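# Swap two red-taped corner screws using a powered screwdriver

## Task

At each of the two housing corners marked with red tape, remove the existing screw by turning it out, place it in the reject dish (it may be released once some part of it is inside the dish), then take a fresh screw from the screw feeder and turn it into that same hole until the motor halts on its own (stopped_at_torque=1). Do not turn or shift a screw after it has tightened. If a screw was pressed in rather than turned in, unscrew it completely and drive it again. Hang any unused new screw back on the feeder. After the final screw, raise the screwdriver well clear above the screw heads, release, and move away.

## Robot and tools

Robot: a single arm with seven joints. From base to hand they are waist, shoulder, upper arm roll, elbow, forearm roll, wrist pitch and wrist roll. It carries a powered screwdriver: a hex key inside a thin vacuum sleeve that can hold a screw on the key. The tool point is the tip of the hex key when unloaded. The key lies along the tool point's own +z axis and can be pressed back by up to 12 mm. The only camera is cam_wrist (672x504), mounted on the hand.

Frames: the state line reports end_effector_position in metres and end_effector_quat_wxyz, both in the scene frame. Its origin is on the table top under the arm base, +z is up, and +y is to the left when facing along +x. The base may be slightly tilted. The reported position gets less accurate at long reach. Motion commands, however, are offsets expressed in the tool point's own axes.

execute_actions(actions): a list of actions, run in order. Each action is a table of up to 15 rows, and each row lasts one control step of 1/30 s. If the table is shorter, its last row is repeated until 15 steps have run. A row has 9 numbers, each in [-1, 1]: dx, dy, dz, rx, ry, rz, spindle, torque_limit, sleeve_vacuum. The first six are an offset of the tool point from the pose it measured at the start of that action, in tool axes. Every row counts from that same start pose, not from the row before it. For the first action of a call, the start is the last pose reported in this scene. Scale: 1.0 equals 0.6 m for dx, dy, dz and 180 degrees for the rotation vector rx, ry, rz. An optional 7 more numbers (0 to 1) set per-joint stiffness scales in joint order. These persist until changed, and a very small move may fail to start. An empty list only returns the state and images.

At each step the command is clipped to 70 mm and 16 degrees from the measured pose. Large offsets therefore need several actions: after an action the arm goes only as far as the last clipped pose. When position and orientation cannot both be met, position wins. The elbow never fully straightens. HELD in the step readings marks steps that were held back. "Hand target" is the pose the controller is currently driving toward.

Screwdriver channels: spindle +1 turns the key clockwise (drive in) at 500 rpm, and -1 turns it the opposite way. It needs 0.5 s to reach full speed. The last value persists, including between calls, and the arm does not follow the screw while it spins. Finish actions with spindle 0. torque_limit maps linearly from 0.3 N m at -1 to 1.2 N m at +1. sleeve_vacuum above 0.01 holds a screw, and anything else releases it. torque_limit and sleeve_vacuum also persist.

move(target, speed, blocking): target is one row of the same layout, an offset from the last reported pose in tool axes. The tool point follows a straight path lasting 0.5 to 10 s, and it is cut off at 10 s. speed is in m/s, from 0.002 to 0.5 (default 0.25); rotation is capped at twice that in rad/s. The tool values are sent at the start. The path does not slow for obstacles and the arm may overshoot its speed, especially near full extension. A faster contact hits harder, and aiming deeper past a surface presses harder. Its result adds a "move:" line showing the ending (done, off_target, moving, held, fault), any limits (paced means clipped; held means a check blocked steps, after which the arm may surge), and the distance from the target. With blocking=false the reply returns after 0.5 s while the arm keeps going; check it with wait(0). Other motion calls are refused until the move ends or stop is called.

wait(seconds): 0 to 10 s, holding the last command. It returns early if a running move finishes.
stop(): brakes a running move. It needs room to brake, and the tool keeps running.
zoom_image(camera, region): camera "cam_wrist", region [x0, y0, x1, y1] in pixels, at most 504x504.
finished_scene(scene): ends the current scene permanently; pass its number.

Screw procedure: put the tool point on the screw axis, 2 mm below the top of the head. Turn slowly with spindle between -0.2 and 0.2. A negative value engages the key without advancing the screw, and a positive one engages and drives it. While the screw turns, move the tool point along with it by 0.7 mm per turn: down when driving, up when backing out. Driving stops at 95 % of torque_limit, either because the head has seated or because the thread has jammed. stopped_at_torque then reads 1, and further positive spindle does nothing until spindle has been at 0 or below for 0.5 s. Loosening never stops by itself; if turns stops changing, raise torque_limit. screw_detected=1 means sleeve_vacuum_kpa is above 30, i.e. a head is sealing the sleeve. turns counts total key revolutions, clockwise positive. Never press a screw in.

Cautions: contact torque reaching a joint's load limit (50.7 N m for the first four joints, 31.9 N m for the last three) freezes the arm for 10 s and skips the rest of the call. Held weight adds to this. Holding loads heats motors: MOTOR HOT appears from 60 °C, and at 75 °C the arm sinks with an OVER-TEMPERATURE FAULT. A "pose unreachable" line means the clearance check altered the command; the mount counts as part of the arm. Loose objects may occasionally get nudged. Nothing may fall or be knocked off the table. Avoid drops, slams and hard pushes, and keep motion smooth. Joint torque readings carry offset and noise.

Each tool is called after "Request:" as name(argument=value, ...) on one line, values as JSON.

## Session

Request:
execute_actions(actions=[])

Scene clock: 0.00 s.
end_effector_position=(+0.4355, +0.2341, +0.0611) sleeve_vacuum_kpa=0 screw_detected=0 stopped_at_torque=0 turns=0.00 end_effector_quat_wxyz=(+0.120, +0.601, +0.692, -0.381)
Joint positions: [-0.057  0.217  0.003  1.301 -0.003  1.622  1.514]
Joint velocities: [ 0. -0.  0.  0.  0. -0.  0.]
Joint torques (N m, as the joint torque sensors report them, + toward a larger angle): no reading
Hand target: +0.435, +0.234, +0.061; +0.120, +0.601, +0.692, -0.381
Joint stiffness scale: [1. 1. 1. 1. 1. 1. 1.]
camera_calibration (this result's frames):
cam_wrist: T_world_to_cam=[[-0.224459, 0.744882, -0.628307, 0.034498], [0.911275, -0.0679861, -0.406148, -0.279273], [-0.345249, -0.663724, -0.663532, 0.622769], [0, 0, 0, 1]] pos_world=[0.477248, 0.368663, 0.321476]

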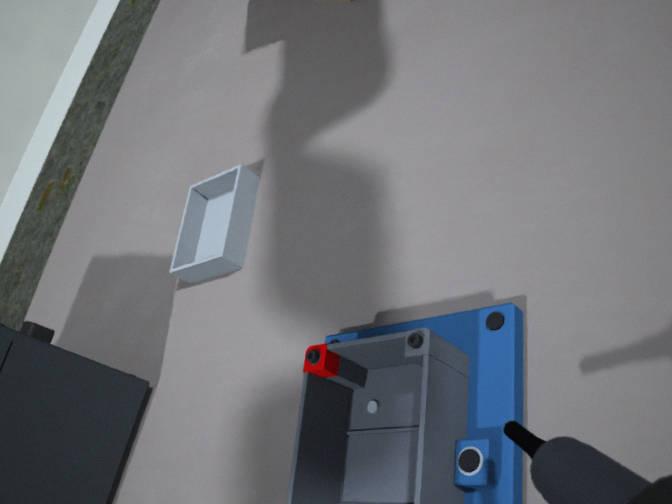

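Request:
move(target=[-0.139,0.022,-0.154,-0.137,0.226,0,0,0.5,0], speed=0.25)

Request:
zoom_image(camera="cam_wrist", region=[460, 380, 560, 460])

Scene clock: 5.63 s.
end_effector_position=(+0.4971, +0.2310, +0.1704) sleeve_vacuum_kpa=0 screw_detected=0 stopped_at_torque=0 turns=0.00 end_effector_quat_wxyz=(+0.001, +0.656, +0.755, -0.003)
Joint positions: [ 0.585  0.315  0.387  1.506 -0.857  1.713  2.581]
Joint velocities: [ 0.009  0.003 -0.     0.    -0.    -0.     0.   ]
Joint torques (N m, as the joint torque sensors report them, + toward a larger angle): [ 12.51 -11.95   8.14  -6.51  -0.36   0.84   0.1 ]
Hand target: +0.497, +0.235, +0.171; -0.003, +0.656, +0.755, +0.003
Off the commanded pose: 0.004 m, 1 deg.
Joint stiffness scale: [1. 1. 1. 1. 1. 1. 1.]
move: off_target
camera_calibration (this result's frames):
cam_wrist: T_world_to_cam=[[-0.115171, 0.993342, 0.00261132, -0.0998731], [0.99162, 0.115125, -0.0586112, -0.43269], [-0.0585216, -0.00416085, -0.998277, 0.476687], [0, 0, 0, 1]] pos_world=[0.445458, 0.151005, 0.450766]

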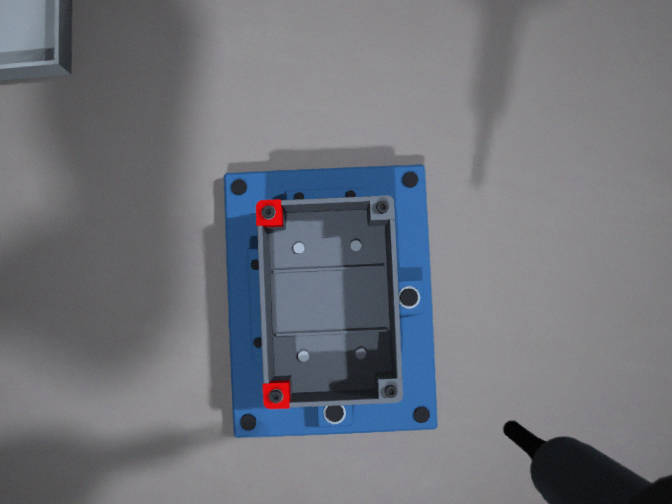

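Region (460, 380, 560, 460) of cam_wrist's 672x504 image, scaled by 5.040; it fills the top 403 rows of this view, and the rest is white.

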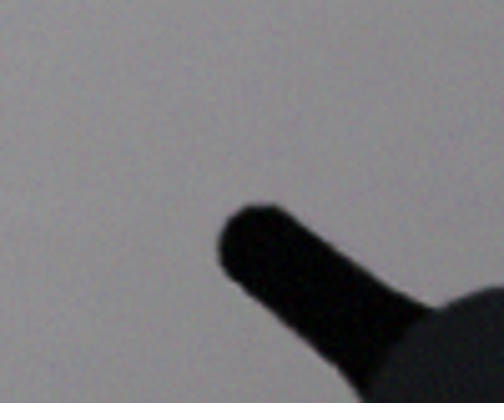

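Request:
zoom_image(camera="cam_wrist", region=[240, 190, 410, 420])

Region (240, 190, 410, 420) of cam_wrist's 672x504 image, scaled by 2.191; it fills the left 373 columns of this view, and the rest is white.

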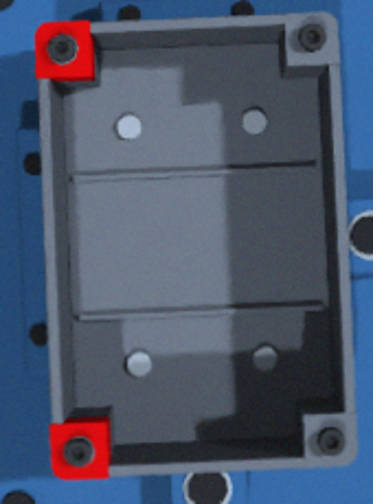

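Request:
move(target=[-0.175,0.006,0.153,-0.002,0.0012,0,0,0.5,1], speed=0.2)

Request:
zoom_image(camera="cam_wrist", region=[455, 387, 555, 467])

Scene clock: 19.70 s.
end_effector_position=(+0.5115, +0.1284, +0.0797) sleeve_vacuum_kpa=14 screw_detected=0 stopped_at_torque=0 turns=0.00 end_effector_quat_wxyz=(-0.002, +0.656, +0.755, -0.003)
Joint positions: [ 0.586  0.549  0.354  1.585 -0.931  1.506  2.791]
Joint velocities: [-0.     0.006 -0.     0.    -0.001 -0.001  0.001]
Joint torques (N m, as the joint torque sensors report them, + toward a larger angle): [ 15.6  -14.47   8.91  -6.    -0.23   0.94   0.23]
Hand target: +0.515, +0.127, +0.079; +0.002, +0.656, +0.755, +0.001
Off the commanded pose: 0.004 m, 1 deg.
Joint stiffness scale: [1. 1. 1. 1. 1. 1. 1.]
move: off_target
camera_calibration (this result's frames):
cam_wrist: T_world_to_cam=[[-0.114392, 0.993412, 0.00691935, 0.00310347], [0.991406, 0.114601, -0.0630873, -0.439962], [-0.0634646, -0.000356818, -0.997984, 0.388576], [0, 0, 0, 1]] pos_world=[0.461197, 0.0474756, 0.360015]

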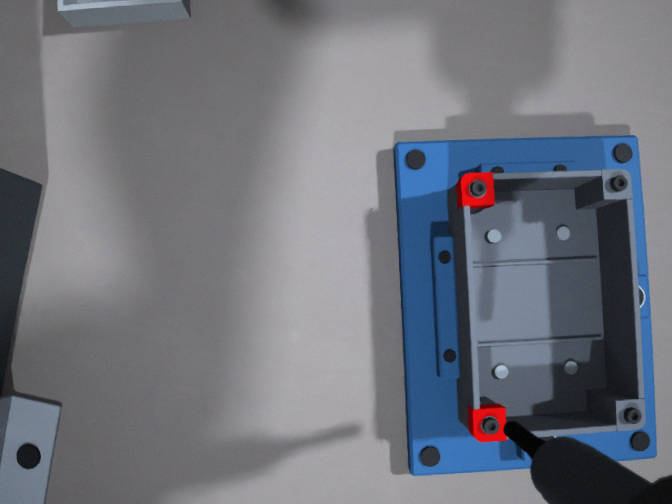

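Region (455, 387, 555, 467) of cam_wrist's 672x504 image, scaled by 5.040; it fills the top 403 rows of this view, and the rest is white.

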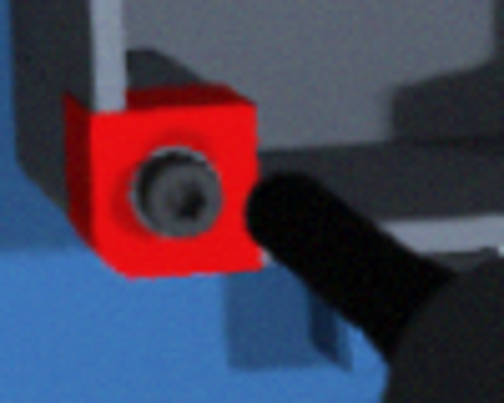

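Request:
move(target=[-0.0075,0.0082,0.0215,-0.0035,0,0,0,0.5,1], speed=0.025)

Request:
zoom_image(camera="cam_wrist", region=[455, 387, 555, 467])

Request:
zoom_image(camera="cam_wrist", region=[450, 140, 550, 220])

Scene clock: 28.63 s.
end_effector_position=(+0.5140, +0.1242, +0.0694) sleeve_vacuum_kpa=14 screw_detected=0 stopped_at_torque=0 turns=0.00 end_effector_quat_wxyz=(-0.000, +0.657, +0.753, -0.001)
Joint positions: [ 0.584  0.56   0.341  1.598 -0.941  1.478  2.797]
Joint velocities: [ 0.     0.001 -0.01   0.001  0.    -0.003  0.001]
Joint torques (N m, as the joint torque sensors report them, + toward a larger angle): [ 15.71 -13.92   8.78  -5.97  -0.17   1.     0.1 ]
Hand target: +0.517, +0.125, +0.067; +0.002, +0.656, +0.755, +0.001
Off the commanded pose: 0.004 m, 0 deg.
Joint stiffness scale: [1. 1. 1. 1. 1. 1. 1.]
move: off_target
camera_calibration (this result's frames):
cam_wrist: T_world_to_cam=[[-0.110946, 0.993807, 0.00622206, 0.00585508], [0.992078, 0.11112, -0.0585926, -0.442827], [-0.0589211, -0.000327844, -0.998263, 0.376172], [0, 0, 0, 1]] pos_world=[0.462133, 0.0435114, 0.349535]

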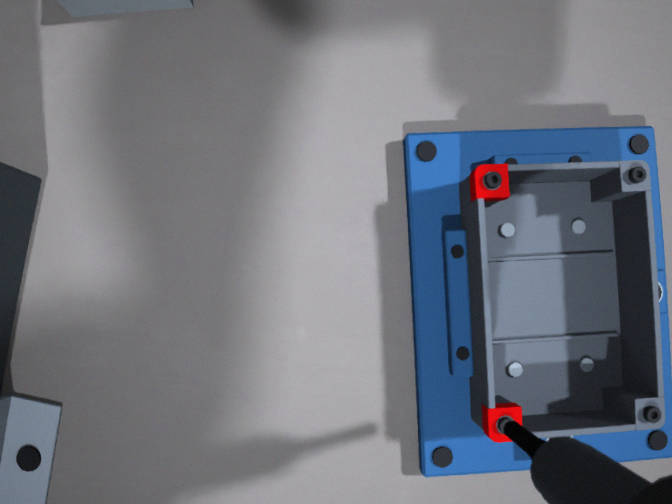

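Region (455, 387, 555, 467) of cam_wrist's 672x504 image, scaled by 5.040; it fills the top 403 rows of this view, and the rest is white.

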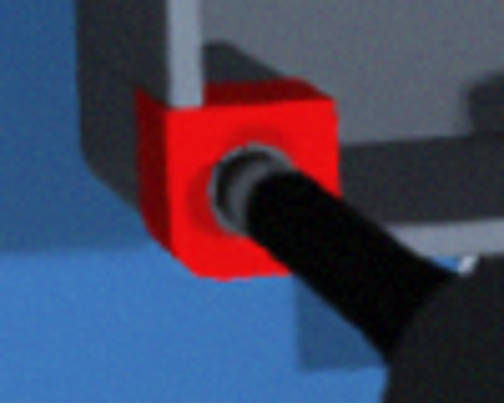

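Region (450, 140, 550, 220) of cam_wrist's 672x504 image, scaled by 5.040; it fills the top 403 rows of this view, and the rest is white.

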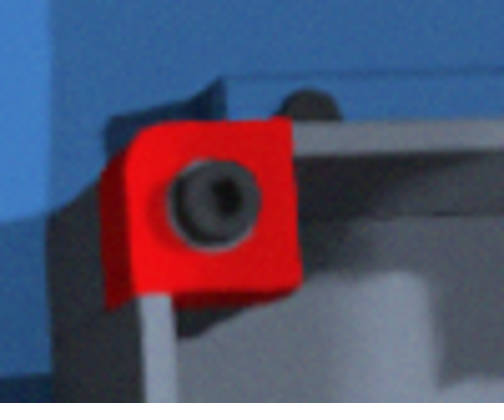

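Request:
move(target=[0.0014,0.0057,0.012,-0.002,0.0005,0,0,0.5,1], speed=0.015)

Request:
zoom_image(camera="cam_wrist", region=[455, 387, 555, 467])

Scene clock: 32.87 s.
end_effector_position=(+0.5142, +0.1248, +0.0651) sleeve_vacuum_kpa=14 screw_detected=0 stopped_at_torque=0 turns=0.00 end_effector_quat_wxyz=(-0.000, +0.658, +0.753, -0.001)
Joint positions: [ 0.581  0.561  0.335  1.605 -0.944  1.467  2.797]
Joint velocities: [ 0.001  0.002 -0.008  0.001  0.    -0.004  0.001]
Joint torques (N m, as the joint torque sensors report them, + toward a larger angle): [ 15.66 -14.4    8.82  -5.58  -0.2    0.95   0.21]
Hand target: +0.517, +0.126, +0.062; +0.001, +0.658, +0.753, +0.001
Off the commanded pose: 0.004 m, 0 deg.
Joint stiffness scale: [1. 1. 1. 1. 1. 1. 1.]
move: off_target
camera_calibration (this result's frames):
cam_wrist: T_world_to_cam=[[-0.109813, 0.993929, 0.00680774, 0.00474187], [0.992203, 0.110023, -0.0585492, -0.443201], [-0.0589427, 0.0003252, -0.998261, 0.371766], [0, 0, 0, 1]] pos_world=[0.462179, 0.0439285, 0.345138]

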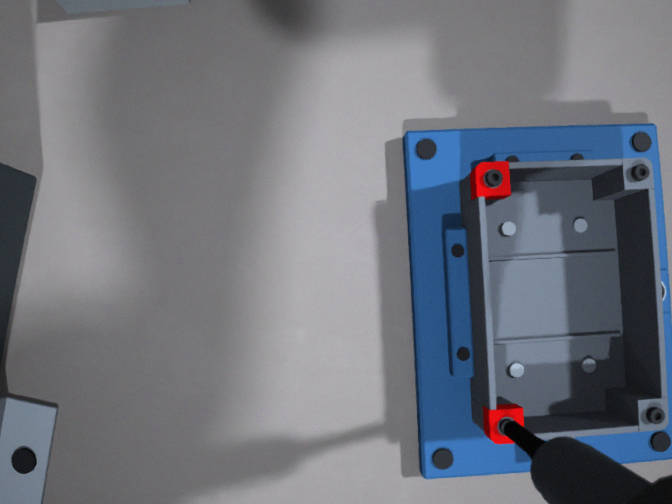

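Region (455, 387, 555, 467) of cam_wrist's 672x504 image, scaled by 5.040; it fills the top 403 rows of this view, and the rest is white.

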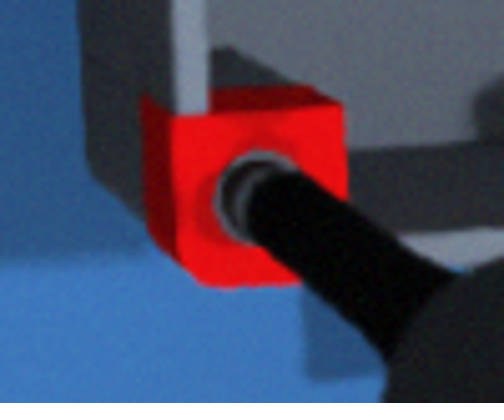

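Request:
execute_actions(actions=[[[0.0004,0.0052,0.0055,-0.002,0,0,-0.1,0.5,1],[0.0004,0.0052,0.0063,-0.002,0,0,-0.1,0.5,1],[0.0004,0.0052,0.0071,-0.002,0,0,-0.1,0.5,1],[0.0004,0.0052,0.0079,-0.002,0,0,-0.1,0.5,1],[0.0004,0.0052,0.0087,-0.002,0,0,-0.1,0.5,1],[0.0004,0.0052,0.0095,-0.002,0,0,-0.1,0.5,1],[0.0004,0.0052,0.0103,-0.002,0,0,-0.1,0.5,1],[0.0004,0.0052,0.0111,-0.002,0,0,-0.1,0.5,1],[0.0004,0.0052,0.0119,-0.002,0,0,-0.1,0.5,1],[0.0004,0.0052,0.0127,-0.002,0,0,-0.1,0.5,1],[0.0004,0.0052,0.0135,-0.002,0,0,-0.1,0.5,1]],[[0,0,0.002,0,0,0,-0.1,0.5,1],[0,0,0.002,0,0,0,-0.1,0.5,1],[0,0,0.002,0,0,0,-0.1,0.5,1],[0,0,0.002,0,0,0,-0.1,0.5,1],[0,0,0.002,0,0,0,-0.1,0.5,1],[0,0,0.002,0,0,0,-0.1,0.5,1],[0,0,0.002,0,0,0,0.1,-1,1],[0,0,0.002,0,0,0,0.1,-1,1],[0,0,0.002,0,0,0,0.1,-1,1],[0,0,0.002,0,0,0,0.1,-1,1],[0,0,0.002,0,0,0,0.1,-1,1],[0,0,0.002,0,0,0,0.1,-1,1],[0,0,0.002,0,0,0,0,-1,1]]])

Request:
zoom_image(camera="cam_wrist", region=[455, 387, 555, 467])

Scene clock: 41.97 s.
end_effector_position=(+0.5142, +0.1246, +0.0599) sleeve_vacuum_kpa=14 screw_detected=0 stopped_at_torque=0 turns=-0.42 end_effector_quat_wxyz=(-0.000, +0.659, +0.752, -0.001)
Joint positions: [ 0.577  0.562  0.327  1.615 -0.946  1.452  2.797]
Joint velocities: [-0.     0.001  0.     0.     0.     0.    -0.   ]
Joint torques (N m, as the joint torque sensors report them, + toward a larger angle): [ 15.76 -14.45   8.92  -5.85  -0.23   0.9    0.1 ]
Hand target: +0.514, +0.125, +0.059; -0.000, +0.659, +0.752, -0.002
Off the commanded pose: 0.001 m, 0 deg.
Joint stiffness scale: [1. 1. 1. 1. 1. 1. 1.]
Step readings (end_effector_position; steps 1 to 15: 1st action; 16 to 30: 2nd action):
0: (+0.5142, +0.1249, +0.0650)
1: (+0.5142, +0.1248, +0.0649)
2: (+0.5141, +0.1246, +0.0647)
4: (+0.5141, +0.1243, +0.0641)
8: (+0.5143, +0.1243, +0.0625)
15: (+0.5142, +0.1246, +0.0600)
16: (+0.5142, +0.1246, +0.0599)
17: (+0.5142, +0.1246, +0.0599)
19: (+0.5142, +0.1246, +0.0599)
23: (+0.5142, +0.1246, +0.0599)
30: end_effector_position above
camera_calibration (this result's frames):
cam_wrist: T_world_to_cam=[[-0.107731, 0.994163, 0.00576252, 0.00390913], [0.992453, 0.107883, -0.058302, -0.443421], [-0.0585834, -0.000561894, -0.998282, 0.366573], [0, 0, 0, 1]] pos_world=[0.461971, 0.0441575, 0.340069]

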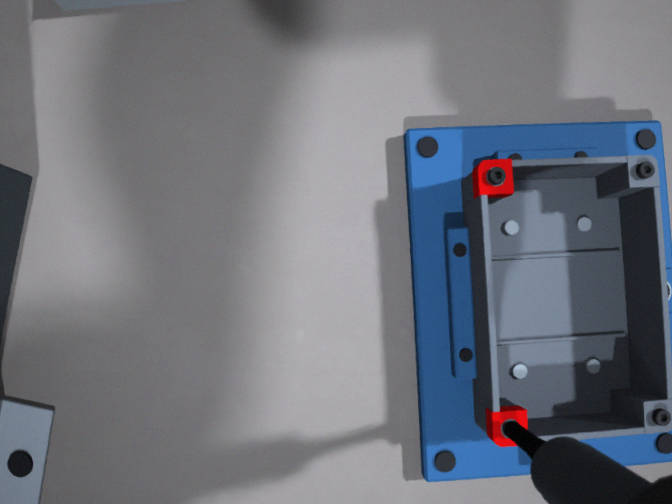

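Region (455, 387, 555, 467) of cam_wrist's 672x504 image, scaled by 5.040; it fills the top 403 rows of this view, and the rest is white.

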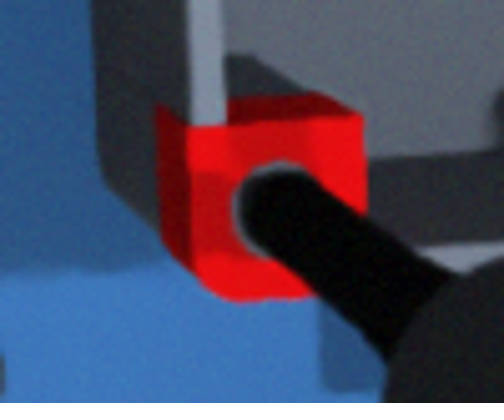

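Request:
move(target=[0.0033,0.007,0.0055,-0.002,0.0005,0,0,0.5,1], speed=0.015)

Request:
zoom_image(camera="cam_wrist", region=[455, 387, 555, 467])

Scene clock: 51.03 s.
end_effector_position=(+0.5143, +0.1256, +0.0591) sleeve_vacuum_kpa=14 screw_detected=0 stopped_at_torque=0 turns=-0.42 end_effector_quat_wxyz=(-0.001, +0.658, +0.753, -0.001)
Joint positions: [ 0.575  0.562  0.327  1.615 -0.947  1.451  2.797]
Joint velocities: [-0.001 -0.001  0.    -0.     0.    -0.    -0.   ]
Joint torques (N m, as the joint torque sensors report them, + toward a larger angle): [ 15.36 -14.02   8.67  -5.73  -0.29   0.88   0.13]
Hand target: +0.518, +0.127, +0.057; +0.001, +0.659, +0.752, +0.001
Off the commanded pose: 0.005 m, 0 deg.
Joint stiffness scale: [1. 1. 1. 1. 1. 1. 1.]
move: off_target
camera_calibration (this result's frames):
cam_wrist: T_world_to_cam=[[-0.109522, 0.99396, 0.00690363, 0.0038104], [0.992199, 0.109738, -0.0591511, -0.443701], [-0.0595514, 0.000371452, -0.998225, 0.366113], [0, 0, 0, 1]] pos_world=[0.46246, 0.0447677, 0.339191]

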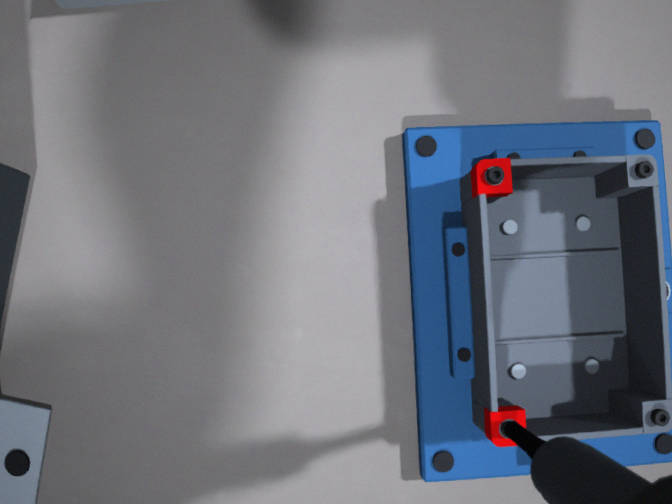

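Region (455, 387, 555, 467) of cam_wrist's 672x504 image, scaled by 5.040; it fills the top 403 rows of this view, and the rest is white.

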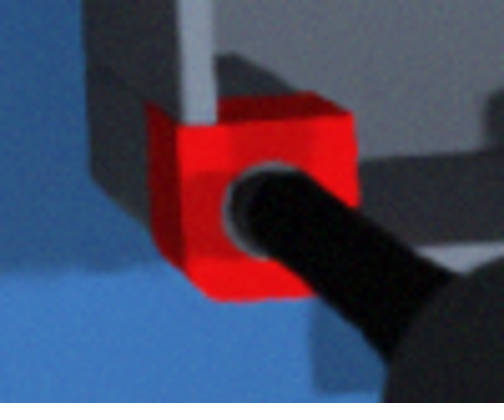

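Request:
execute_actions(actions=[[[0.0007,0.007,0.006,-0.002,0,0,-0.1,0.5,1],[0.0007,0.007,0.0068,-0.002,0,0,-0.1,0.5,1],[0.0007,0.007,0.0076,-0.002,0,0,-0.1,0.5,1],[0.0007,0.007,0.0084,-0.002,0,0,-0.1,0.5,1],[0.0007,0.007,0.0092,-0.002,0,0,-0.1,0.5,1],[0.0007,0.007,0.01,-0.002,0,0,-0.1,0.5,1],[0.0007,0.007,0.0105,-0.002,0,0,-0.1,0.5,1],[0.0007,0.007,0.0105,-0.002,0,0,-0.1,0.5,1],[0.0007,0.007,0.0105,-0.002,0,0,-0.1,0.5,1],[0.0007,0.007,0.0105,-0.002,0,0,-0.1,0.5,1],[0.0007,0.007,0.0105,-0.002,0,0,0.1,-1,1],[0.0007,0.007,0.0105,-0.002,0,0,0.1,-1,1],[0.0007,0.007,0.0105,-0.002,0,0,0.1,-1,1],[0.0007,0.007,0.0105,-0.002,0,0,0.1,-1,1],[0.0007,0.007,0.0105,-0.002,0,0,0,-1,1]]])

Request:
zoom_image(camera="cam_wrist", region=[455, 387, 555, 467])

Scene clock: 58.03 s.
end_effector_position=(+0.5157, +0.1255, +0.0571) sleeve_vacuum_kpa=14 screw_detected=0 stopped_at_torque=0 turns=-0.58 end_effector_quat_wxyz=(+0.001, +0.658, +0.753, -0.001)
Joint positions: [ 0.572  0.562  0.325  1.618 -0.95   1.444  2.797]
Joint velocities: [-0.001 -0.001  0.    -0.     0.     0.001  0.001]
Joint torques (N m, as the joint torque sensors report them, + toward a larger angle): [ 14.36 -13.15   8.07  -5.22  -0.2    0.34   0.13]
Hand target: +0.518, +0.127, +0.053; +0.001, +0.658, +0.753, +0.001
Off the commanded pose: 0.005 m, 0 deg.
Joint stiffness scale: [1. 1. 1. 1. 1. 1. 1.]
Step readings (end_effector_position):
0: (+0.5143, +0.1256, +0.0591)
1: (+0.5143, +0.1256, +0.0590)
2: (+0.5144, +0.1255, +0.0590)
4: (+0.5147, +0.1253, +0.0587)
8: (+0.5152, +0.1251, +0.0575)
15: end_effector_position above
camera_calibration (this result's frames):
cam_wrist: T_world_to_cam=[[-0.109896, 0.993929, 0.00525896, 0.00432567], [0.992307, 0.110017, -0.0567783, -0.445438], [-0.0570122, -0.00102119, -0.998373, 0.363041], [0, 0, 0, 1]] pos_world=[0.463184, 0.0450769, 0.337136]

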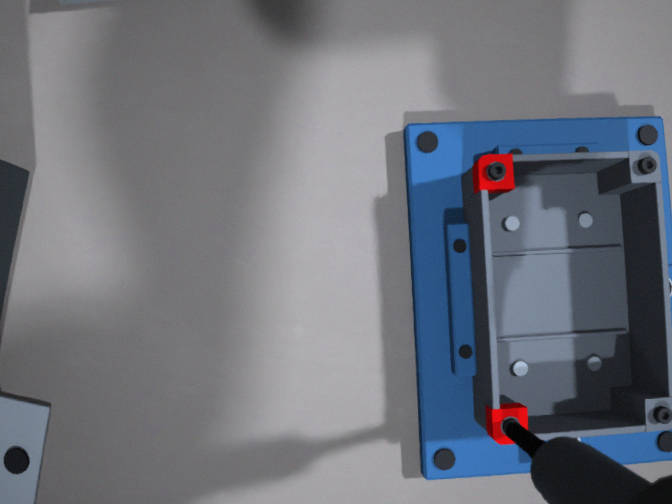

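Region (455, 387, 555, 467) of cam_wrist's 672x504 image, scaled by 5.040; it fills the top 403 rows of this view, and the rest is white.

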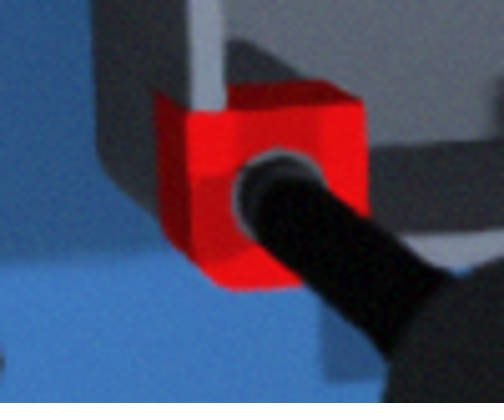

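Request:
execute_actions(actions=[[[0.0025,0.002,0.0075,-0.001,0,0,-0.1,0.5,1],[0.0025,0.002,0.0075,-0.001,0,0,-0.1,0.5,1],[0.0025,0.002,0.0075,-0.001,0,0,-0.1,0.5,1],[0.0025,0.002,0.0075,-0.001,0,0,-0.1,0.5,1],[0.0025,0.002,0.0075,-0.001,0,0,-0.1,0.5,1],[0.0025,0.002,0.0075,-0.001,0,0,-0.1,0.5,1],[0.0025,0.002,0.0075,-0.001,0,0,-0.1,0.5,1],[0.0025,0.002,0.0075,-0.001,0,0,-0.1,0.5,1],[0.0025,0.002,0.0075,-0.001,0,0,-0.1,0.5,1],[0.0025,0.002,0.0075,-0.001,0,0,-0.1,0.5,1],[0.0025,0.002,0.0075,-0.001,0,0,0.1,-1,1],[0.0025,0.002,0.0075,-0.001,0,0,0.1,-1,1],[0.0025,0.002,0.0075,-0.001,0,0,0.1,-1,1],[0.0025,0.002,0.0075,-0.001,0,0,0.1,-1,1],[0.0025,0.002,0.0075,-0.001,0,0,0,-1,1]]])

Request:
zoom_image(camera="cam_wrist", region=[455, 387, 555, 467])

Scene clock: 64.13 s.
end_effector_position=(+0.5146, +0.1253, +0.0560) sleeve_vacuum_kpa=14 screw_detected=0 stopped_at_torque=0 turns=-0.75 end_effector_quat_wxyz=(+0.001, +0.659, +0.752, -0.001)
Joint positions: [ 0.572  0.561  0.325  1.624 -0.95   1.44   2.797]
Joint velocities: [ 0.001 -0.001 -0.    -0.    -0.    -0.    -0.001]
Joint torques (N m, as the joint torque sensors report them, + toward a larger angle): [ 13.98 -12.58   7.87  -4.87   0.18   0.63   0.15]
Hand target: +0.517, +0.127, +0.053; +0.002, +0.658, +0.753, +0.000
Off the commanded pose: 0.004 m, 0 deg.
Joint stiffness scale: [1. 1. 1. 1. 1. 1. 1.]
Step readings (end_effector_position):
0: (+0.5157, +0.1255, +0.0571)
1: (+0.5156, +0.1255, +0.0569)
2: (+0.5153, +0.1253, +0.0566)
4: (+0.5149, +0.1253, +0.0562)
8: (+0.5145, +0.1253, +0.0560)
15: end_effector_position above
camera_calibration (this result's frames):
cam_wrist: T_world_to_cam=[[-0.106364, 0.994317, 0.00450248, 0.00259397], [0.992686, 0.106447, -0.0569468, -0.444093], [-0.0571024, -0.00158752, -0.998367, 0.362075], [0, 0, 0, 1]] pos_world=[0.461796, 0.045268, 0.336182]

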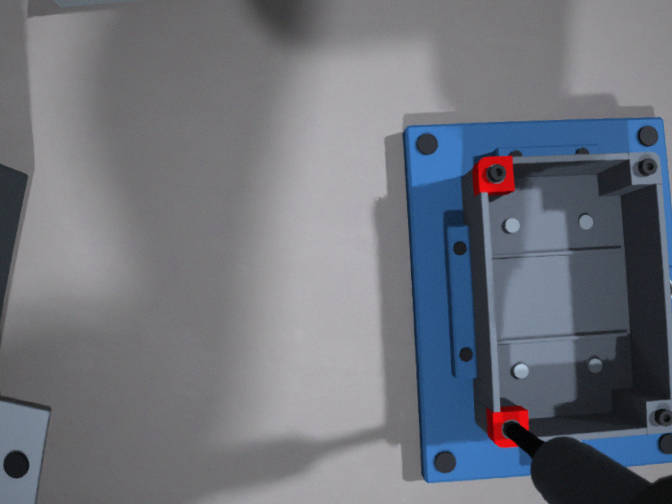

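Region (455, 387, 555, 467) of cam_wrist's 672x504 image, scaled by 5.040; it fills the top 403 rows of this view, and the rest is white.

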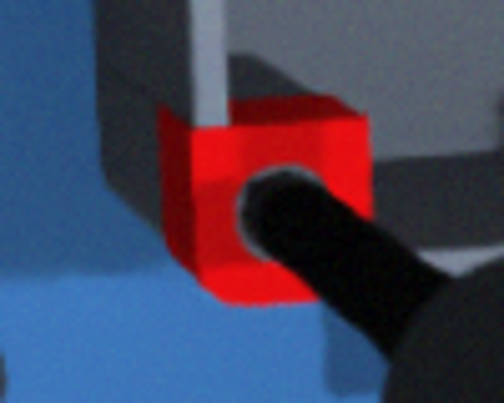

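Request:
move(target=[0.001,-0.004,-0.016,0.002,0.001,0,0,0.5,1], speed=0.025)

Request:
zoom_image(camera="cam_wrist", region=[455, 387, 555, 467])

Scene clock: 68.57 s.
end_effector_position=(+0.5151, +0.1264, +0.0631) sleeve_vacuum_kpa=14 screw_detected=0 stopped_at_torque=0 turns=-0.75 end_effector_quat_wxyz=(-0.000, +0.658, +0.753, -0.000)
Joint positions: [ 0.577  0.56   0.333  1.609 -0.948  1.462  2.797]
Joint velocities: [-0.     0.001  0.009 -0.002  0.     0.005  0.001]
Joint torques (N m, as the joint torque sensors report them, + toward a larger angle): [ 15.62 -14.4    9.15  -6.13  -0.28   0.94   0.04]
Hand target: +0.512, +0.126, +0.066; -0.002, +0.659, +0.752, -0.003
Off the commanded pose: 0.004 m, 0 deg.
Joint stiffness scale: [1. 1. 1. 1. 1. 1. 1.]
move: off_target
camera_calibration (this result's frames):
cam_wrist: T_world_to_cam=[[-0.110325, 0.993862, 0.00812956, 0.00339345], [0.992246, 0.110609, -0.0566808, -0.44465], [-0.0572321, 0.00181323, -0.998359, 0.368808], [0, 0, 0, 1]] pos_world=[0.462685, 0.0451409, 0.342972]

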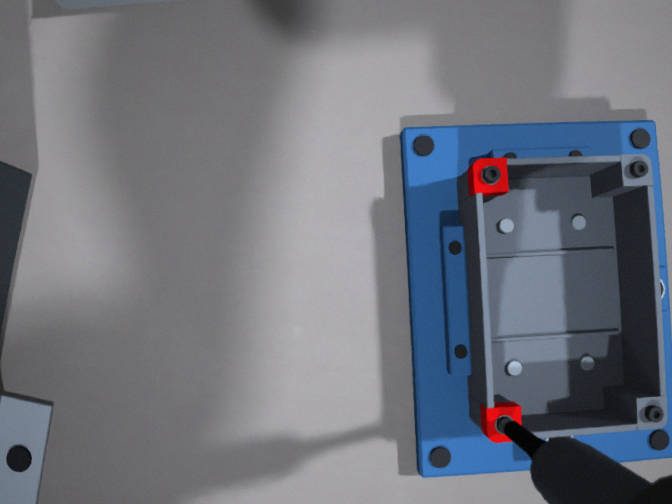

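Region (455, 387, 555, 467) of cam_wrist's 672x504 image, scaled by 5.040; it fills the top 403 rows of this view, and the rest is white.

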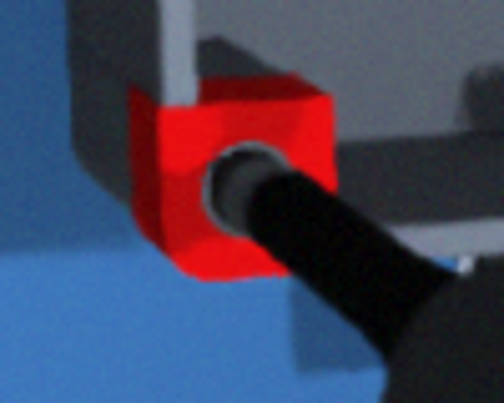

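Request:
execute_actions(actions=[[[0.0003,0.002,0.002,-0.001,0,0,-0.1,0.5,1],[0.0007,0.0052,0.005,-0.002,0.0004,0,-0.1,0.5,1],[0.0007,0.0052,0.0065,-0.002,0.0004,0,-0.1,0.5,1],[0.0007,0.0052,0.008,-0.002,0.0004,0,-0.1,0.5,1],[0.0007,0.0052,0.0095,-0.002,0.0004,0,-0.1,0.5,1],[0.0007,0.0052,0.011,-0.002,0.0004,0,-0.1,0.5,1],[0.0007,0.0052,0.012,-0.002,0.0004,0,-0.1,0.5,1],[0.0007,0.0052,0.013,-0.002,0.0004,0,-0.1,0.5,1],[0.0007,0.0052,0.014,-0.002,0.0004,0,-0.1,0.5,1],[0.0007,0.0052,0.015,-0.002,0.0004,0,-0.1,0.5,1],[0.0007,0.0052,0.016,-0.002,0.0004,0,-0.1,0.5,1],[0.0007,0.0052,0.017,-0.002,0.0004,0,-0.1,0.5,1]],[[0,0,0.002,0,0,0,-0.1,0.5,1],[0,0,0.002,0,0,0,-0.1,0.5,1],[0,0,0.002,0,0,0,-0.1,0.5,1],[0,0,0.002,0,0,0,-0.1,0.5,1],[0,0,0.002,0,0,0,-0.1,0.5,1],[0,0,0.002,0,0,0,-0.1,0.5,1],[0,0,0.002,0,0,0,0.1,-1,1],[0,0,0.002,0,0,0,0.1,-1,1],[0,0,0.002,0,0,0,0.1,-1,1],[0,0,0.002,0,0,0,0.1,-1,1],[0,0,0.002,0,0,0,0.1,-1,1],[0,0,0.002,0,0,0,0.1,-1,1],[0,0,0.002,0,0,0,0,-1,1]]])

Request:
zoom_image(camera="cam_wrist", region=[455, 387, 555, 467])

Scene clock: 77.53 s.
end_effector_position=(+0.5153, +0.1260, +0.0567) sleeve_vacuum_kpa=39 screw_detected=1 stopped_at_torque=0 turns=-1.17 end_effector_quat_wxyz=(+0.000, +0.659, +0.752, -0.000)
Joint positions: [ 0.572  0.562  0.325  1.621 -0.952  1.444  2.797]
Joint velocities: [ 0.001 -0.002  0.     0.     0.    -0.    -0.001]
Joint torques (N m, as the joint torque sensors report them, + toward a larger angle): [ 14.29 -13.51   8.14  -5.38  -0.36   0.7    0.14]
Hand target: +0.515, +0.126, +0.055; +0.000, +0.659, +0.752, -0.000
Off the commanded pose: 0.001 m, 0 deg.
Joint stiffness scale: [1. 1. 1. 1. 1. 1. 1.]
Step readings (end_effector_position; steps 1 to 15: 1st action; 16 to 30: 2nd action):
0: (+0.5151, +0.1263, +0.0633)
1: (+0.5151, +0.1263, +0.0633)
2: (+0.5151, +0.1263, +0.0632)
4: (+0.5152, +0.1263, +0.0627)
8: (+0.5155, +0.1261, +0.0600)
15: (+0.5153, +0.1260, +0.0567)
16: (+0.5153, +0.1260, +0.0567)
17: (+0.5153, +0.1260, +0.0567)
19: (+0.5153, +0.1260, +0.0567)
23: (+0.5153, +0.1260, +0.0567)
30: end_effector_position above
camera_calibration (this result's frames):
cam_wrist: T_world_to_cam=[[-0.106313, 0.994306, 0.00732353, 0.00184083], [0.992725, 0.106557, -0.0560638, -0.444953], [-0.056525, 0.00130992, -0.9984, 0.36207], [0, 0, 0, 1]] pos_world=[0.462378, 0.0451083, 0.336532]

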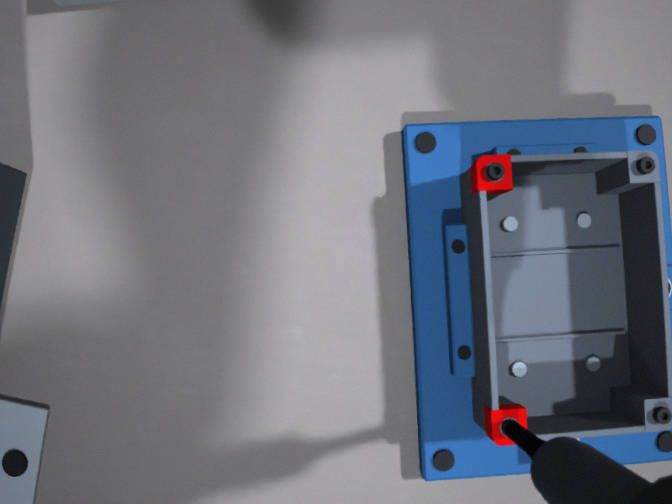

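Region (455, 387, 555, 467) of cam_wrist's 672x504 image, scaled by 5.040; it fills the top 403 rows of this view, and the rest is white.

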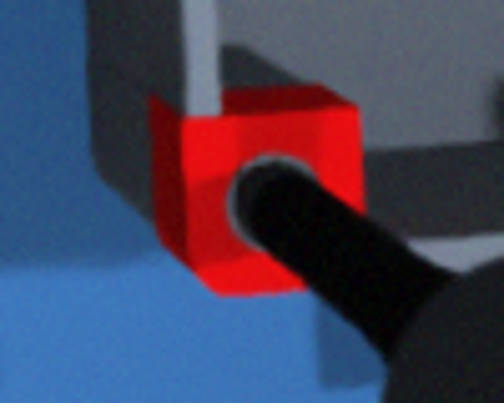

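Request:
execute_actions(actions=[[[0,0,0,0,0,0,-1,0.5,1],[0,0,0,0,0,0,-1,0.5,1],[0,0,0,0,0,0,-1,0.5,1],[0,0,0,0,0,0,-1,0.5,1],[-0.0002,-0.0017,-0.001,0.0007,0,0,-1,0.5,1],[-0.0004,-0.0034,-0.002,0.0014,0,0,-1,0.5,1],[-0.0005,-0.005,-0.003,0.002,-0.0004,0,-1,0.5,1],[-0.0005,-0.005,-0.0035,0.002,-0.0004,0,-1,0.5,1],[-0.0005,-0.005,-0.004,0.002,-0.0004,0,-1,0.5,1]],[[-0.0005,-0.005,-0.003,0.002,-0.0004,0,-1,0.5,1],[-0.0005,-0.005,-0.0035,0.002,-0.0004,0,-1,0.5,1],[-0.0005,-0.005,-0.004,0.002,-0.0004,0,-1,0.5,1],[-0.0005,-0.005,-0.0045,0.002,-0.0004,0,-1,0.5,1],[-0.0005,-0.005,-0.005,0.002,-0.0004,0,-1,0.5,1],[-0.0005,-0.005,-0.0055,0.002,-0.0004,0,-1,0.5,1],[-0.0005,-0.005,-0.006,0.002,-0.0004,0,-1,0.5,1],[-0.0005,-0.005,-0.0065,0.002,-0.0004,0,-1,0.5,1],[-0.0005,-0.005,-0.007,0.002,-0.0004,0,-1,0.5,1],[-0.0005,-0.005,-0.0072,0.002,-0.0004,0,-1,0.5,1]],[[-0.0005,-0.005,-0.003,0.002,-0.0004,0,-1,0.5,1],[-0.0005,-0.005,-0.0035,0.002,-0.0004,0,-1,0.5,1],[-0.0005,-0.005,-0.004,0.002,-0.0004,0,-1,0.5,1],[-0.0005,-0.005,-0.0045,0.002,-0.0004,0,-1,0.5,1],[-0.0005,-0.005,-0.005,0.002,-0.0004,0,-1,0.5,1],[-0.0005,-0.005,-0.0055,0.002,-0.0004,0,-1,0.5,1],[-0.0005,-0.005,-0.006,0.002,-0.0004,0,-1,0.5,1],[-0.0005,-0.005,-0.0065,0.002,-0.0004,0,-1,0.5,1],[-0.0005,-0.005,-0.007,0.002,-0.0004,0,-1,0.5,1],[-0.0005,-0.005,-0.0072,0.002,-0.0004,0,-1,0.5,1]],[[-0.0005,-0.005,-0.003,0.002,-0.0004,0,-1,0.5,1],[-0.0005,-0.005,-0.0035,0.002,-0.0004,0,-1,0.5,1],[-0.0005,-0.005,-0.004,0.002,-0.0004,0,-1,0.5,1],[-0.0005,-0.005,-0.0045,0.002,-0.0004,0,-1,0.5,1],[-0.0005,-0.005,-0.005,0.002,-0.0004,0,-1,0.5,1],[-0.0005,-0.005,-0.0055,0.002,-0.0004,0,-1,0.5,1],[-0.0005,-0.005,-0.006,0.002,-0.0004,0,-1,0.5,1],[-0.0005,-0.005,-0.0065,0.002,-0.0004,0,-1,0.5,1],[-0.0005,-0.005,-0.007,0.002,-0.0004,0,-1,0.5,1],[-0.0005,-0.005,-0.0072,0.002,-0.0004,0,-1,0.5,1]],[[-0.0005,-0.005,-0.004,0.002,-0.0004,0,-1,0.5,1],[-0.0005,-0.005,-0.0045,0.002,-0.0004,0,-1,0.5,1],[-0.0005,-0.005,-0.005,0.002,-0.0004,0,-1,0.5,1],[-0.0005,-0.005,-0.0055,0.002,-0.0004,0,-1,0.5,1],[-0.0005,-0.005,-0.006,0.002,-0.0004,0,-1,0.5,1],[-0.0005,-0.005,-0.0065,0.002,-0.0004,0,-1,0.5,1],[-0.0005,-0.005,-0.007,0.002,-0.0004,0,-1,0.5,1],[-0.0005,-0.005,-0.0075,0.002,-0.0004,0,-1,0.5,1],[-0.0005,-0.005,-0.008,0.002,-0.0004,0,-1,0.5,1],[-0.0005,-0.005,-0.0085,0.002,-0.0004,0,-1,0.5,1],[-0.0005,-0.005,-0.009,0.002,-0.0004,0,-1,0.5,1],[-0.0005,-0.005,-0.009,0.002,-0.0004,0,0,0.5,1]]])

Scene clock: 95.30 s.
end_effector_position=(+0.5155, +0.1261, +0.0685) sleeve_vacuum_kpa=40 screw_detected=1 stopped_at_torque=0 turns=-18.94 end_effector_quat_wxyz=(+0.002, +0.658, +0.753, -0.000)
Joint positions: [ 0.575  0.556  0.35   1.605 -0.948  1.475  2.797]
Joint velocities: [ 0.    -0.001  0.008 -0.003 -0.     0.006  0.001]
Joint torques (N m, as the joint torque sensors report them, + toward a larger angle): [ 15.65 -14.33   8.56  -6.11  -0.19   0.88   0.08]
Hand target: +0.512, +0.125, +0.071; +0.000, +0.659, +0.752, -0.003
Off the commanded pose: 0.004 m, 0 deg.
Joint stiffness scale: [1. 1. 1. 1. 1. 1. 1.]
Step readings (end_effector_position; steps 1 to 15: 1st action; 16 to 30: 2nd action; 31 to 45: 3rd action; 46 to 60: 4th action; 61 to 75: 5th action):
0: (+0.5153, +0.1260, +0.0567)
1: (+0.5153, +0.1260, +0.0567)
2: (+0.5153, +0.1260, +0.0567)
4: (+0.5153, +0.1260, +0.0567)
8: (+0.5154, +0.1259, +0.0569)
15: (+0.5154, +0.1259, +0.0576)
16: (+0.5154, +0.1258, +0.0577)
17: (+0.5154, +0.1259, +0.0578)
19: (+0.5154, +0.1259, +0.0582)
23: (+0.5154, +0.1259, +0.0592)
30: (+0.5154, +0.1259, +0.0604)
31: (+0.5154, +0.1258, +0.0605)
32: (+0.5154, +0.1259, +0.0607)
34: (+0.5154, +0.1259, +0.0610)
38: (+0.5154, +0.1259, +0.0620)
45: (+0.5154, +0.1259, +0.0633)
46: (+0.5154, +0.1259, +0.0633)
47: (+0.5154, +0.1259, +0.0635)
49: (+0.5154, +0.1259, +0.0639)
53: (+0.5154, +0.1259, +0.0649)
60: (+0.5153, +0.1259, +0.0660)
61: (+0.5154, +0.1258, +0.0661)
62: (+0.5154, +0.1259, +0.0663)
64: (+0.5154, +0.1260, +0.0665)
68: (+0.5155, +0.1261, +0.0671)
75: end_effector_position above
camera_calibration (this result's frames):
cam_wrist: T_world_to_cam=[[-0.108561, 0.994079, 0.00465066, 0.00307264], [0.992626, 0.108654, -0.0537351, -0.444834], [-0.0539222, -0.00121716, -0.998544, 0.37285], [0, 0, 0, 1]] pos_world=[0.461992, 0.0457322, 0.348389]

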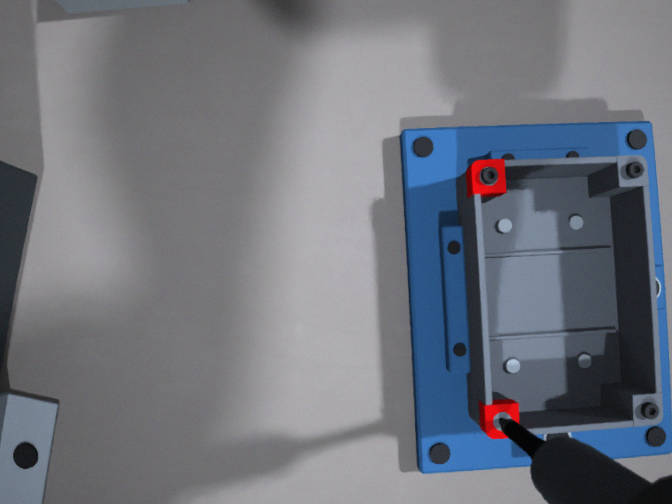

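Request:
move(target=[0,-0.005,-0.025,0.002,0.001,0,0,0.5,1], speed=0.06)

Request:
move(target=[-0.303,-0.42,0.04,0,0,0,0,0.5,1], speed=0.28)

Scene clock: 104.37 s.
end_effector_position=(+0.5154, +0.1264, +0.0808) sleeve_vacuum_kpa=40 screw_detected=1 stopped_at_torque=0 turns=-18.94 end_effector_quat_wxyz=(+0.001, +0.657, +0.754, +0.001)
Joint positions: [ 0.587  0.556  0.363  1.58  -0.943  1.511  2.797]
Joint velocities: [-0.001  0.001  0.009 -0.001 -0.     0.005 -0.   ]
Joint torques (N m, as the joint torque sensors report them, + toward a larger angle): [ 15.6  -14.36   8.92  -6.01  -0.24   0.9    0.1 ]
Hand target: +0.513, +0.126, +0.083; -0.001, +0.658, +0.753, -0.002
Off the commanded pose: 0.004 m, 0 deg.
Joint stiffness scale: [1. 1. 1. 1. 1. 1. 1.]
move: off_target
camera_calibration (this result's frames):
cam_wrist: T_world_to_cam=[[-0.11265, 0.993599, 0.00839112, 0.00456729], [0.992144, 0.112939, -0.0537989, -0.444443], [-0.0544023, 0.00226476, -0.998517, 0.384992], [0, 0, 0, 1]] pos_world=[0.46241, 0.0447851, 0.360472]

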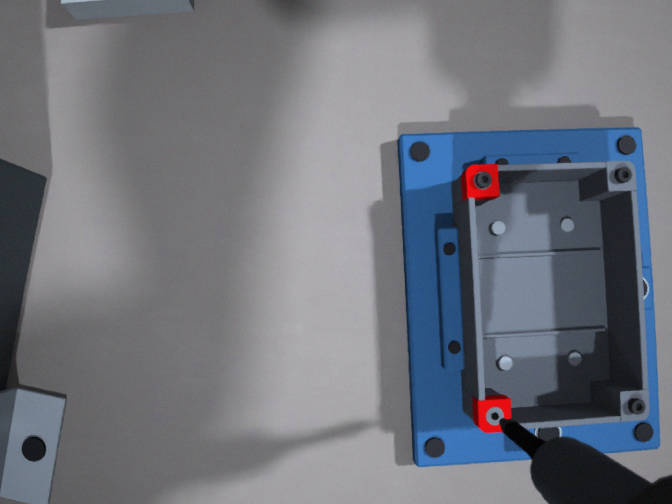

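Scene clock: 106.07 s.
end_effector_position=(+0.2943, -0.0864, +0.0559) sleeve_vacuum_kpa=40 screw_detected=1 stopped_at_torque=0 turns=-18.94 end_effector_quat_wxyz=(+0.001, +0.658, +0.753, +0.002)
Joint positions: [ 0.973  0.972  0.452  1.783 -0.913  1.383  3.563]
Joint velocities: [ 0.004  0.007  0.    -0.001  0.     0.001 -0.   ]
Joint torques (N m, as the joint torque sensors report them, + toward a larger angle): [ 13.86 -14.76   8.35  -5.92   0.47   0.94   0.14]
Hand target: +0.291, -0.090, +0.057; +0.001, +0.657, +0.754, -0.001
Off the commanded pose: 0.004 m, 0 deg.
Joint stiffness scale: [1. 1. 1. 1. 1. 1. 1.]
move: off_target
camera_calibration (this result's frames):
cam_wrist: T_world_to_cam=[[-0.109504, 0.993938, 0.0098008, 0.190307], [0.992586, 0.109868, -0.0519854, -0.202823], [-0.0527471, 0.00403551, -0.9986, 0.348203], [0, 0, 0, 1]] pos_world=[0.240525, -0.168274, 0.335307]

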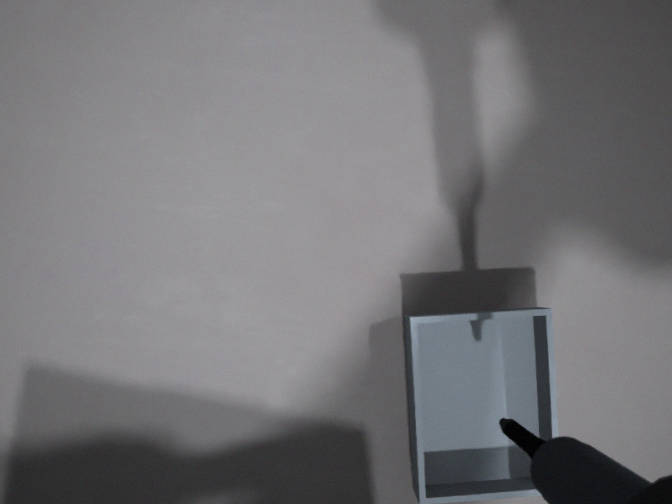

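Request:
move(target=[-0.008,-0.022,0.064,0,0,0,0,0.5,1], speed=0.09)

Request:
execute_actions(actions=[[[0,0,0.003,0,0,0,0,0.5,0],[0,0,0.003,0,0,0,0,0.5,0],[0,0,0.003,0,0,0,0,0.5,0],[0,0,0.003,0,0,0,0,0.5,0],[0,0,0,0,0,0,0,0.5,0],[0,0,-0.004,0,0,0,0,0.5,0],[0,0,-0.008,0,0,0,0,0.5,0],[0,0,-0.013,0,0,0,0,0.5,0],[0,0,-0.019,0,0,0,0,0.5,0],[0,0,-0.026,0,0,0,0,0.5,0],[0,0,-0.034,0,0,0,0,0.5,0],[0,0,-0.042,0,0,0,0,0.5,0],[0,0,-0.05,0,0,0,0,0.5,0]]])

Request:
move(target=[-0.04,0.15,-0.27,0,0,0,0,0.5,0], speed=0.25)

Scene clock: 112.87 s.
end_effector_position=(+0.2805, -0.0908, +0.0199) sleeve_vacuum_kpa=40 screw_detected=1 stopped_at_torque=0 turns=-18.94 end_effector_quat_wxyz=(-0.002, +0.658, +0.753, +0.003)
Joint positions: [ 0.971  1.02   0.41   1.842 -0.954  1.296  3.623]
Joint velocities: [-0.     0.002 -0.006 -0.     0.    -0.003  0.   ]
Joint torques (N m, as the joint torque sensors report them, + toward a larger angle): [ 13.56 -14.6    8.26  -5.55   0.54   0.94   0.11]
Hand target: +0.282, -0.093, +0.017; +0.001, +0.658, +0.753, +0.002
Off the commanded pose: 0.003 m, 0 deg.
Joint stiffness scale: [1. 1. 1. 1. 1. 1. 1.]
move: done
camera_calibration (this result's frames):
cam_wrist: T_world_to_cam=[[-0.108461, 0.993993, 0.0146442, 0.193175], [0.992491, 0.109112, -0.0552849, -0.190547], [-0.0565506, 0.00853795, -0.998363, 0.313027], [0, 0, 0, 1]] pos_world=[0.22777, -0.173896, 0.299152]

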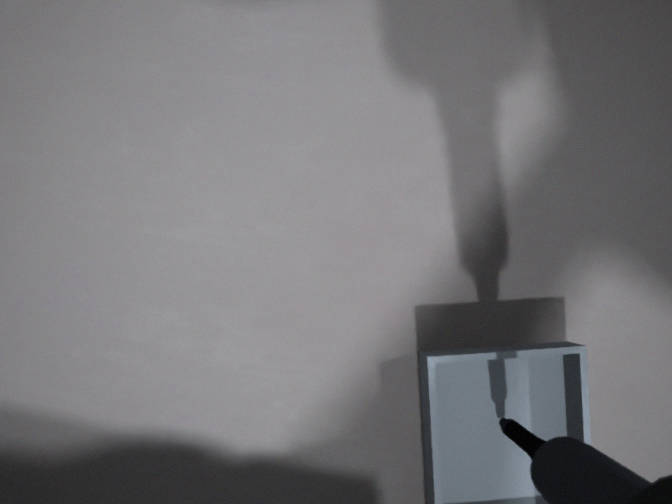

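Scene clock: 113.37 s.
end_effector_position=(+0.2801, -0.0910, +0.0416) sleeve_vacuum_kpa=0 screw_detected=0 stopped_at_torque=0 turns=-18.94 end_effector_quat_wxyz=(-0.003, +0.658, +0.753, +0.002)
Joint positions: [ 0.984  1.002  0.437  1.807 -0.92   1.346  3.602]
Joint velocities: [ 0.052 -0.065  0.09  -0.115  0.068  0.143 -0.045]
Joint torques (N m, as the joint torque sensors report them, + toward a larger angle): [ 12.6  -13.19   7.87  -5.91   0.49   0.97   0.13]
Hand target: +0.280, -0.091, +0.050; -0.002, +0.658, +0.753, +0.003
Off the commanded pose: 0.008 m, 0 deg.
Joint stiffness scale: [1. 1. 1. 1. 1. 1. 1.]
Step readings (end_effector_position):
0: (+0.2805, -0.0908, +0.0199)
1: (+0.2805, -0.0908, +0.0199)
2: (+0.2805, -0.0908, +0.0199)
4: (+0.2805, -0.0908, +0.0199)
8: (+0.2810, -0.0913, +0.0208)
15: end_effector_position above
camera_calibration (this result's frames):
cam_wrist: T_world_to_cam=[[-0.109008, 0.99392, 0.015507, 0.193035], [0.992307, 0.109726, -0.0573407, -0.188726], [-0.0586936, 0.00913706, -0.998234, 0.335375], [0, 0, 0, 1]] pos_world=[0.228001, -0.174218, 0.320968]

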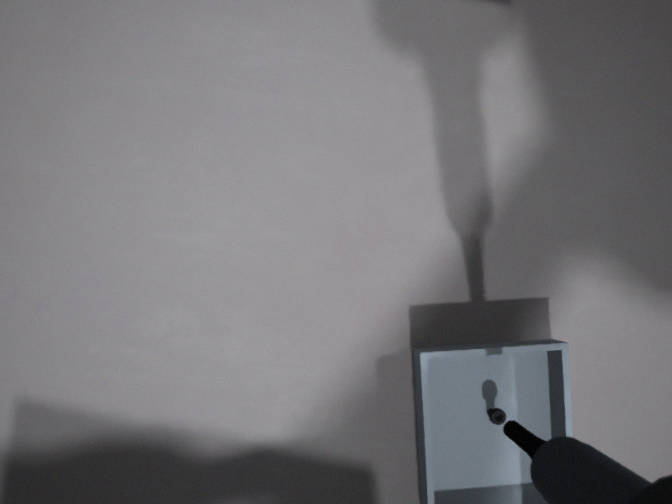

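Scene clock: 114.67 s.
end_effector_position=(+0.3736, -0.1048, +0.2016) sleeve_vacuum_kpa=0 screw_detected=0 stopped_at_torque=0 turns=-18.94 end_effector_quat_wxyz=(-0.002, +0.655, +0.756, -0.000)
Joint positions: [ 1.053  0.969  0.501  1.236 -0.855  1.792  3.236]
Joint velocities: [ 0.003  0.006 -0.    -0.003 -0.001  0.    -0.002]
Joint torques (N m, as the joint torque sensors report them, + toward a larger angle): [ 15.57 -15.9    7.51  -6.81   0.18   0.99   0.07]
Hand target: +0.373, -0.103, +0.203; -0.004, +0.658, +0.753, +0.003
Off the commanded pose: 0.002 m, 1 deg.
Joint stiffness scale: [1. 1. 1. 1. 1. 1. 1.]
move: done
camera_calibration (this result's frames):
cam_wrist: T_world_to_cam=[[-0.117354, 0.993032, 0.0107483, 0.218505], [0.991273, 0.117786, -0.0591948, -0.269189], [-0.0600483, 0.00370775, -0.998189, 0.5006], [0, 0, 0, 1]] pos_world=[0.322543, -0.187132, 0.48141]

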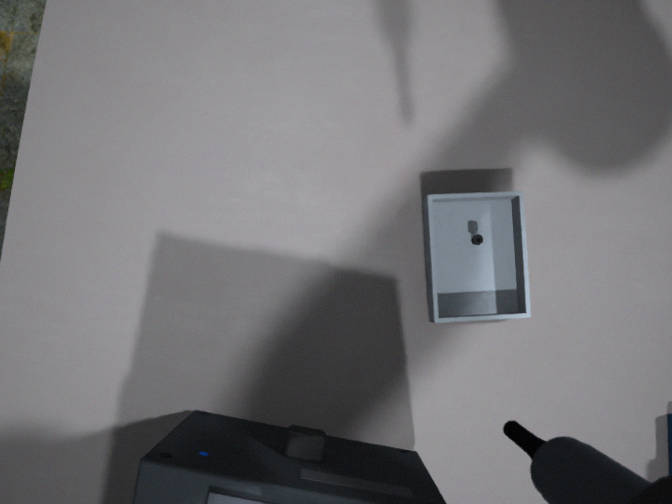

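Request:
move(target=[-0.0925,0.115,0.015,-0.001,0,0,0,0.5,1], speed=0.15)

Request:
zoom_image(camera="cam_wrist", region=[395, 367, 555, 467])

Scene clock: 120.83 s.
end_effector_position=(+0.4488, -0.1520, +0.1910) sleeve_vacuum_kpa=14 screw_detected=0 stopped_at_torque=0 turns=-18.94 end_effector_quat_wxyz=(+0.000, +0.653, +0.757, -0.004)
Joint positions: [ 1.05   1.123  0.431  0.888 -0.937  1.84   3.008]
Joint velocities: [ 0.001  0.007 -0.007 -0.005  0.    -0.    -0.002]
Joint torques (N m, as the joint torque sensors report them, + toward a larger angle): [ 18.51 -18.9    7.2   -5.64  -0.11   0.96   0.04]
Hand target: +0.450, -0.150, +0.192; -0.002, +0.655, +0.756, +0.001
Off the commanded pose: 0.003 m, 1 deg.
Joint stiffness scale: [1. 1. 1. 1. 1. 1. 1.]
move: done
camera_calibration (this result's frames):
cam_wrist: T_world_to_cam=[[-0.121952, 0.992532, 0.00295372, 0.27782], [0.990647, 0.121903, -0.0613075, -0.337519], [-0.0612097, -0.00455047, -0.998115, 0.493927], [0, 0, 0, 1]] pos_world=[0.398475, -0.232353, 0.471483]

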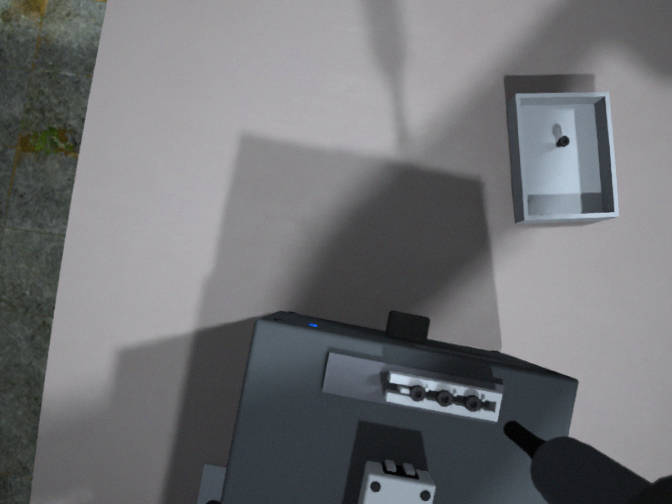

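Region (395, 367, 555, 467) of cam_wrist's 672x504 image, scaled by 3.150; it fills the top 315 rows of this view, and the rest is white.

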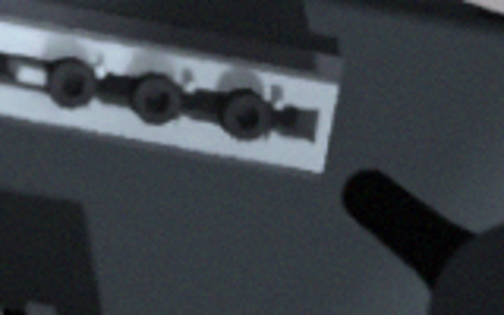

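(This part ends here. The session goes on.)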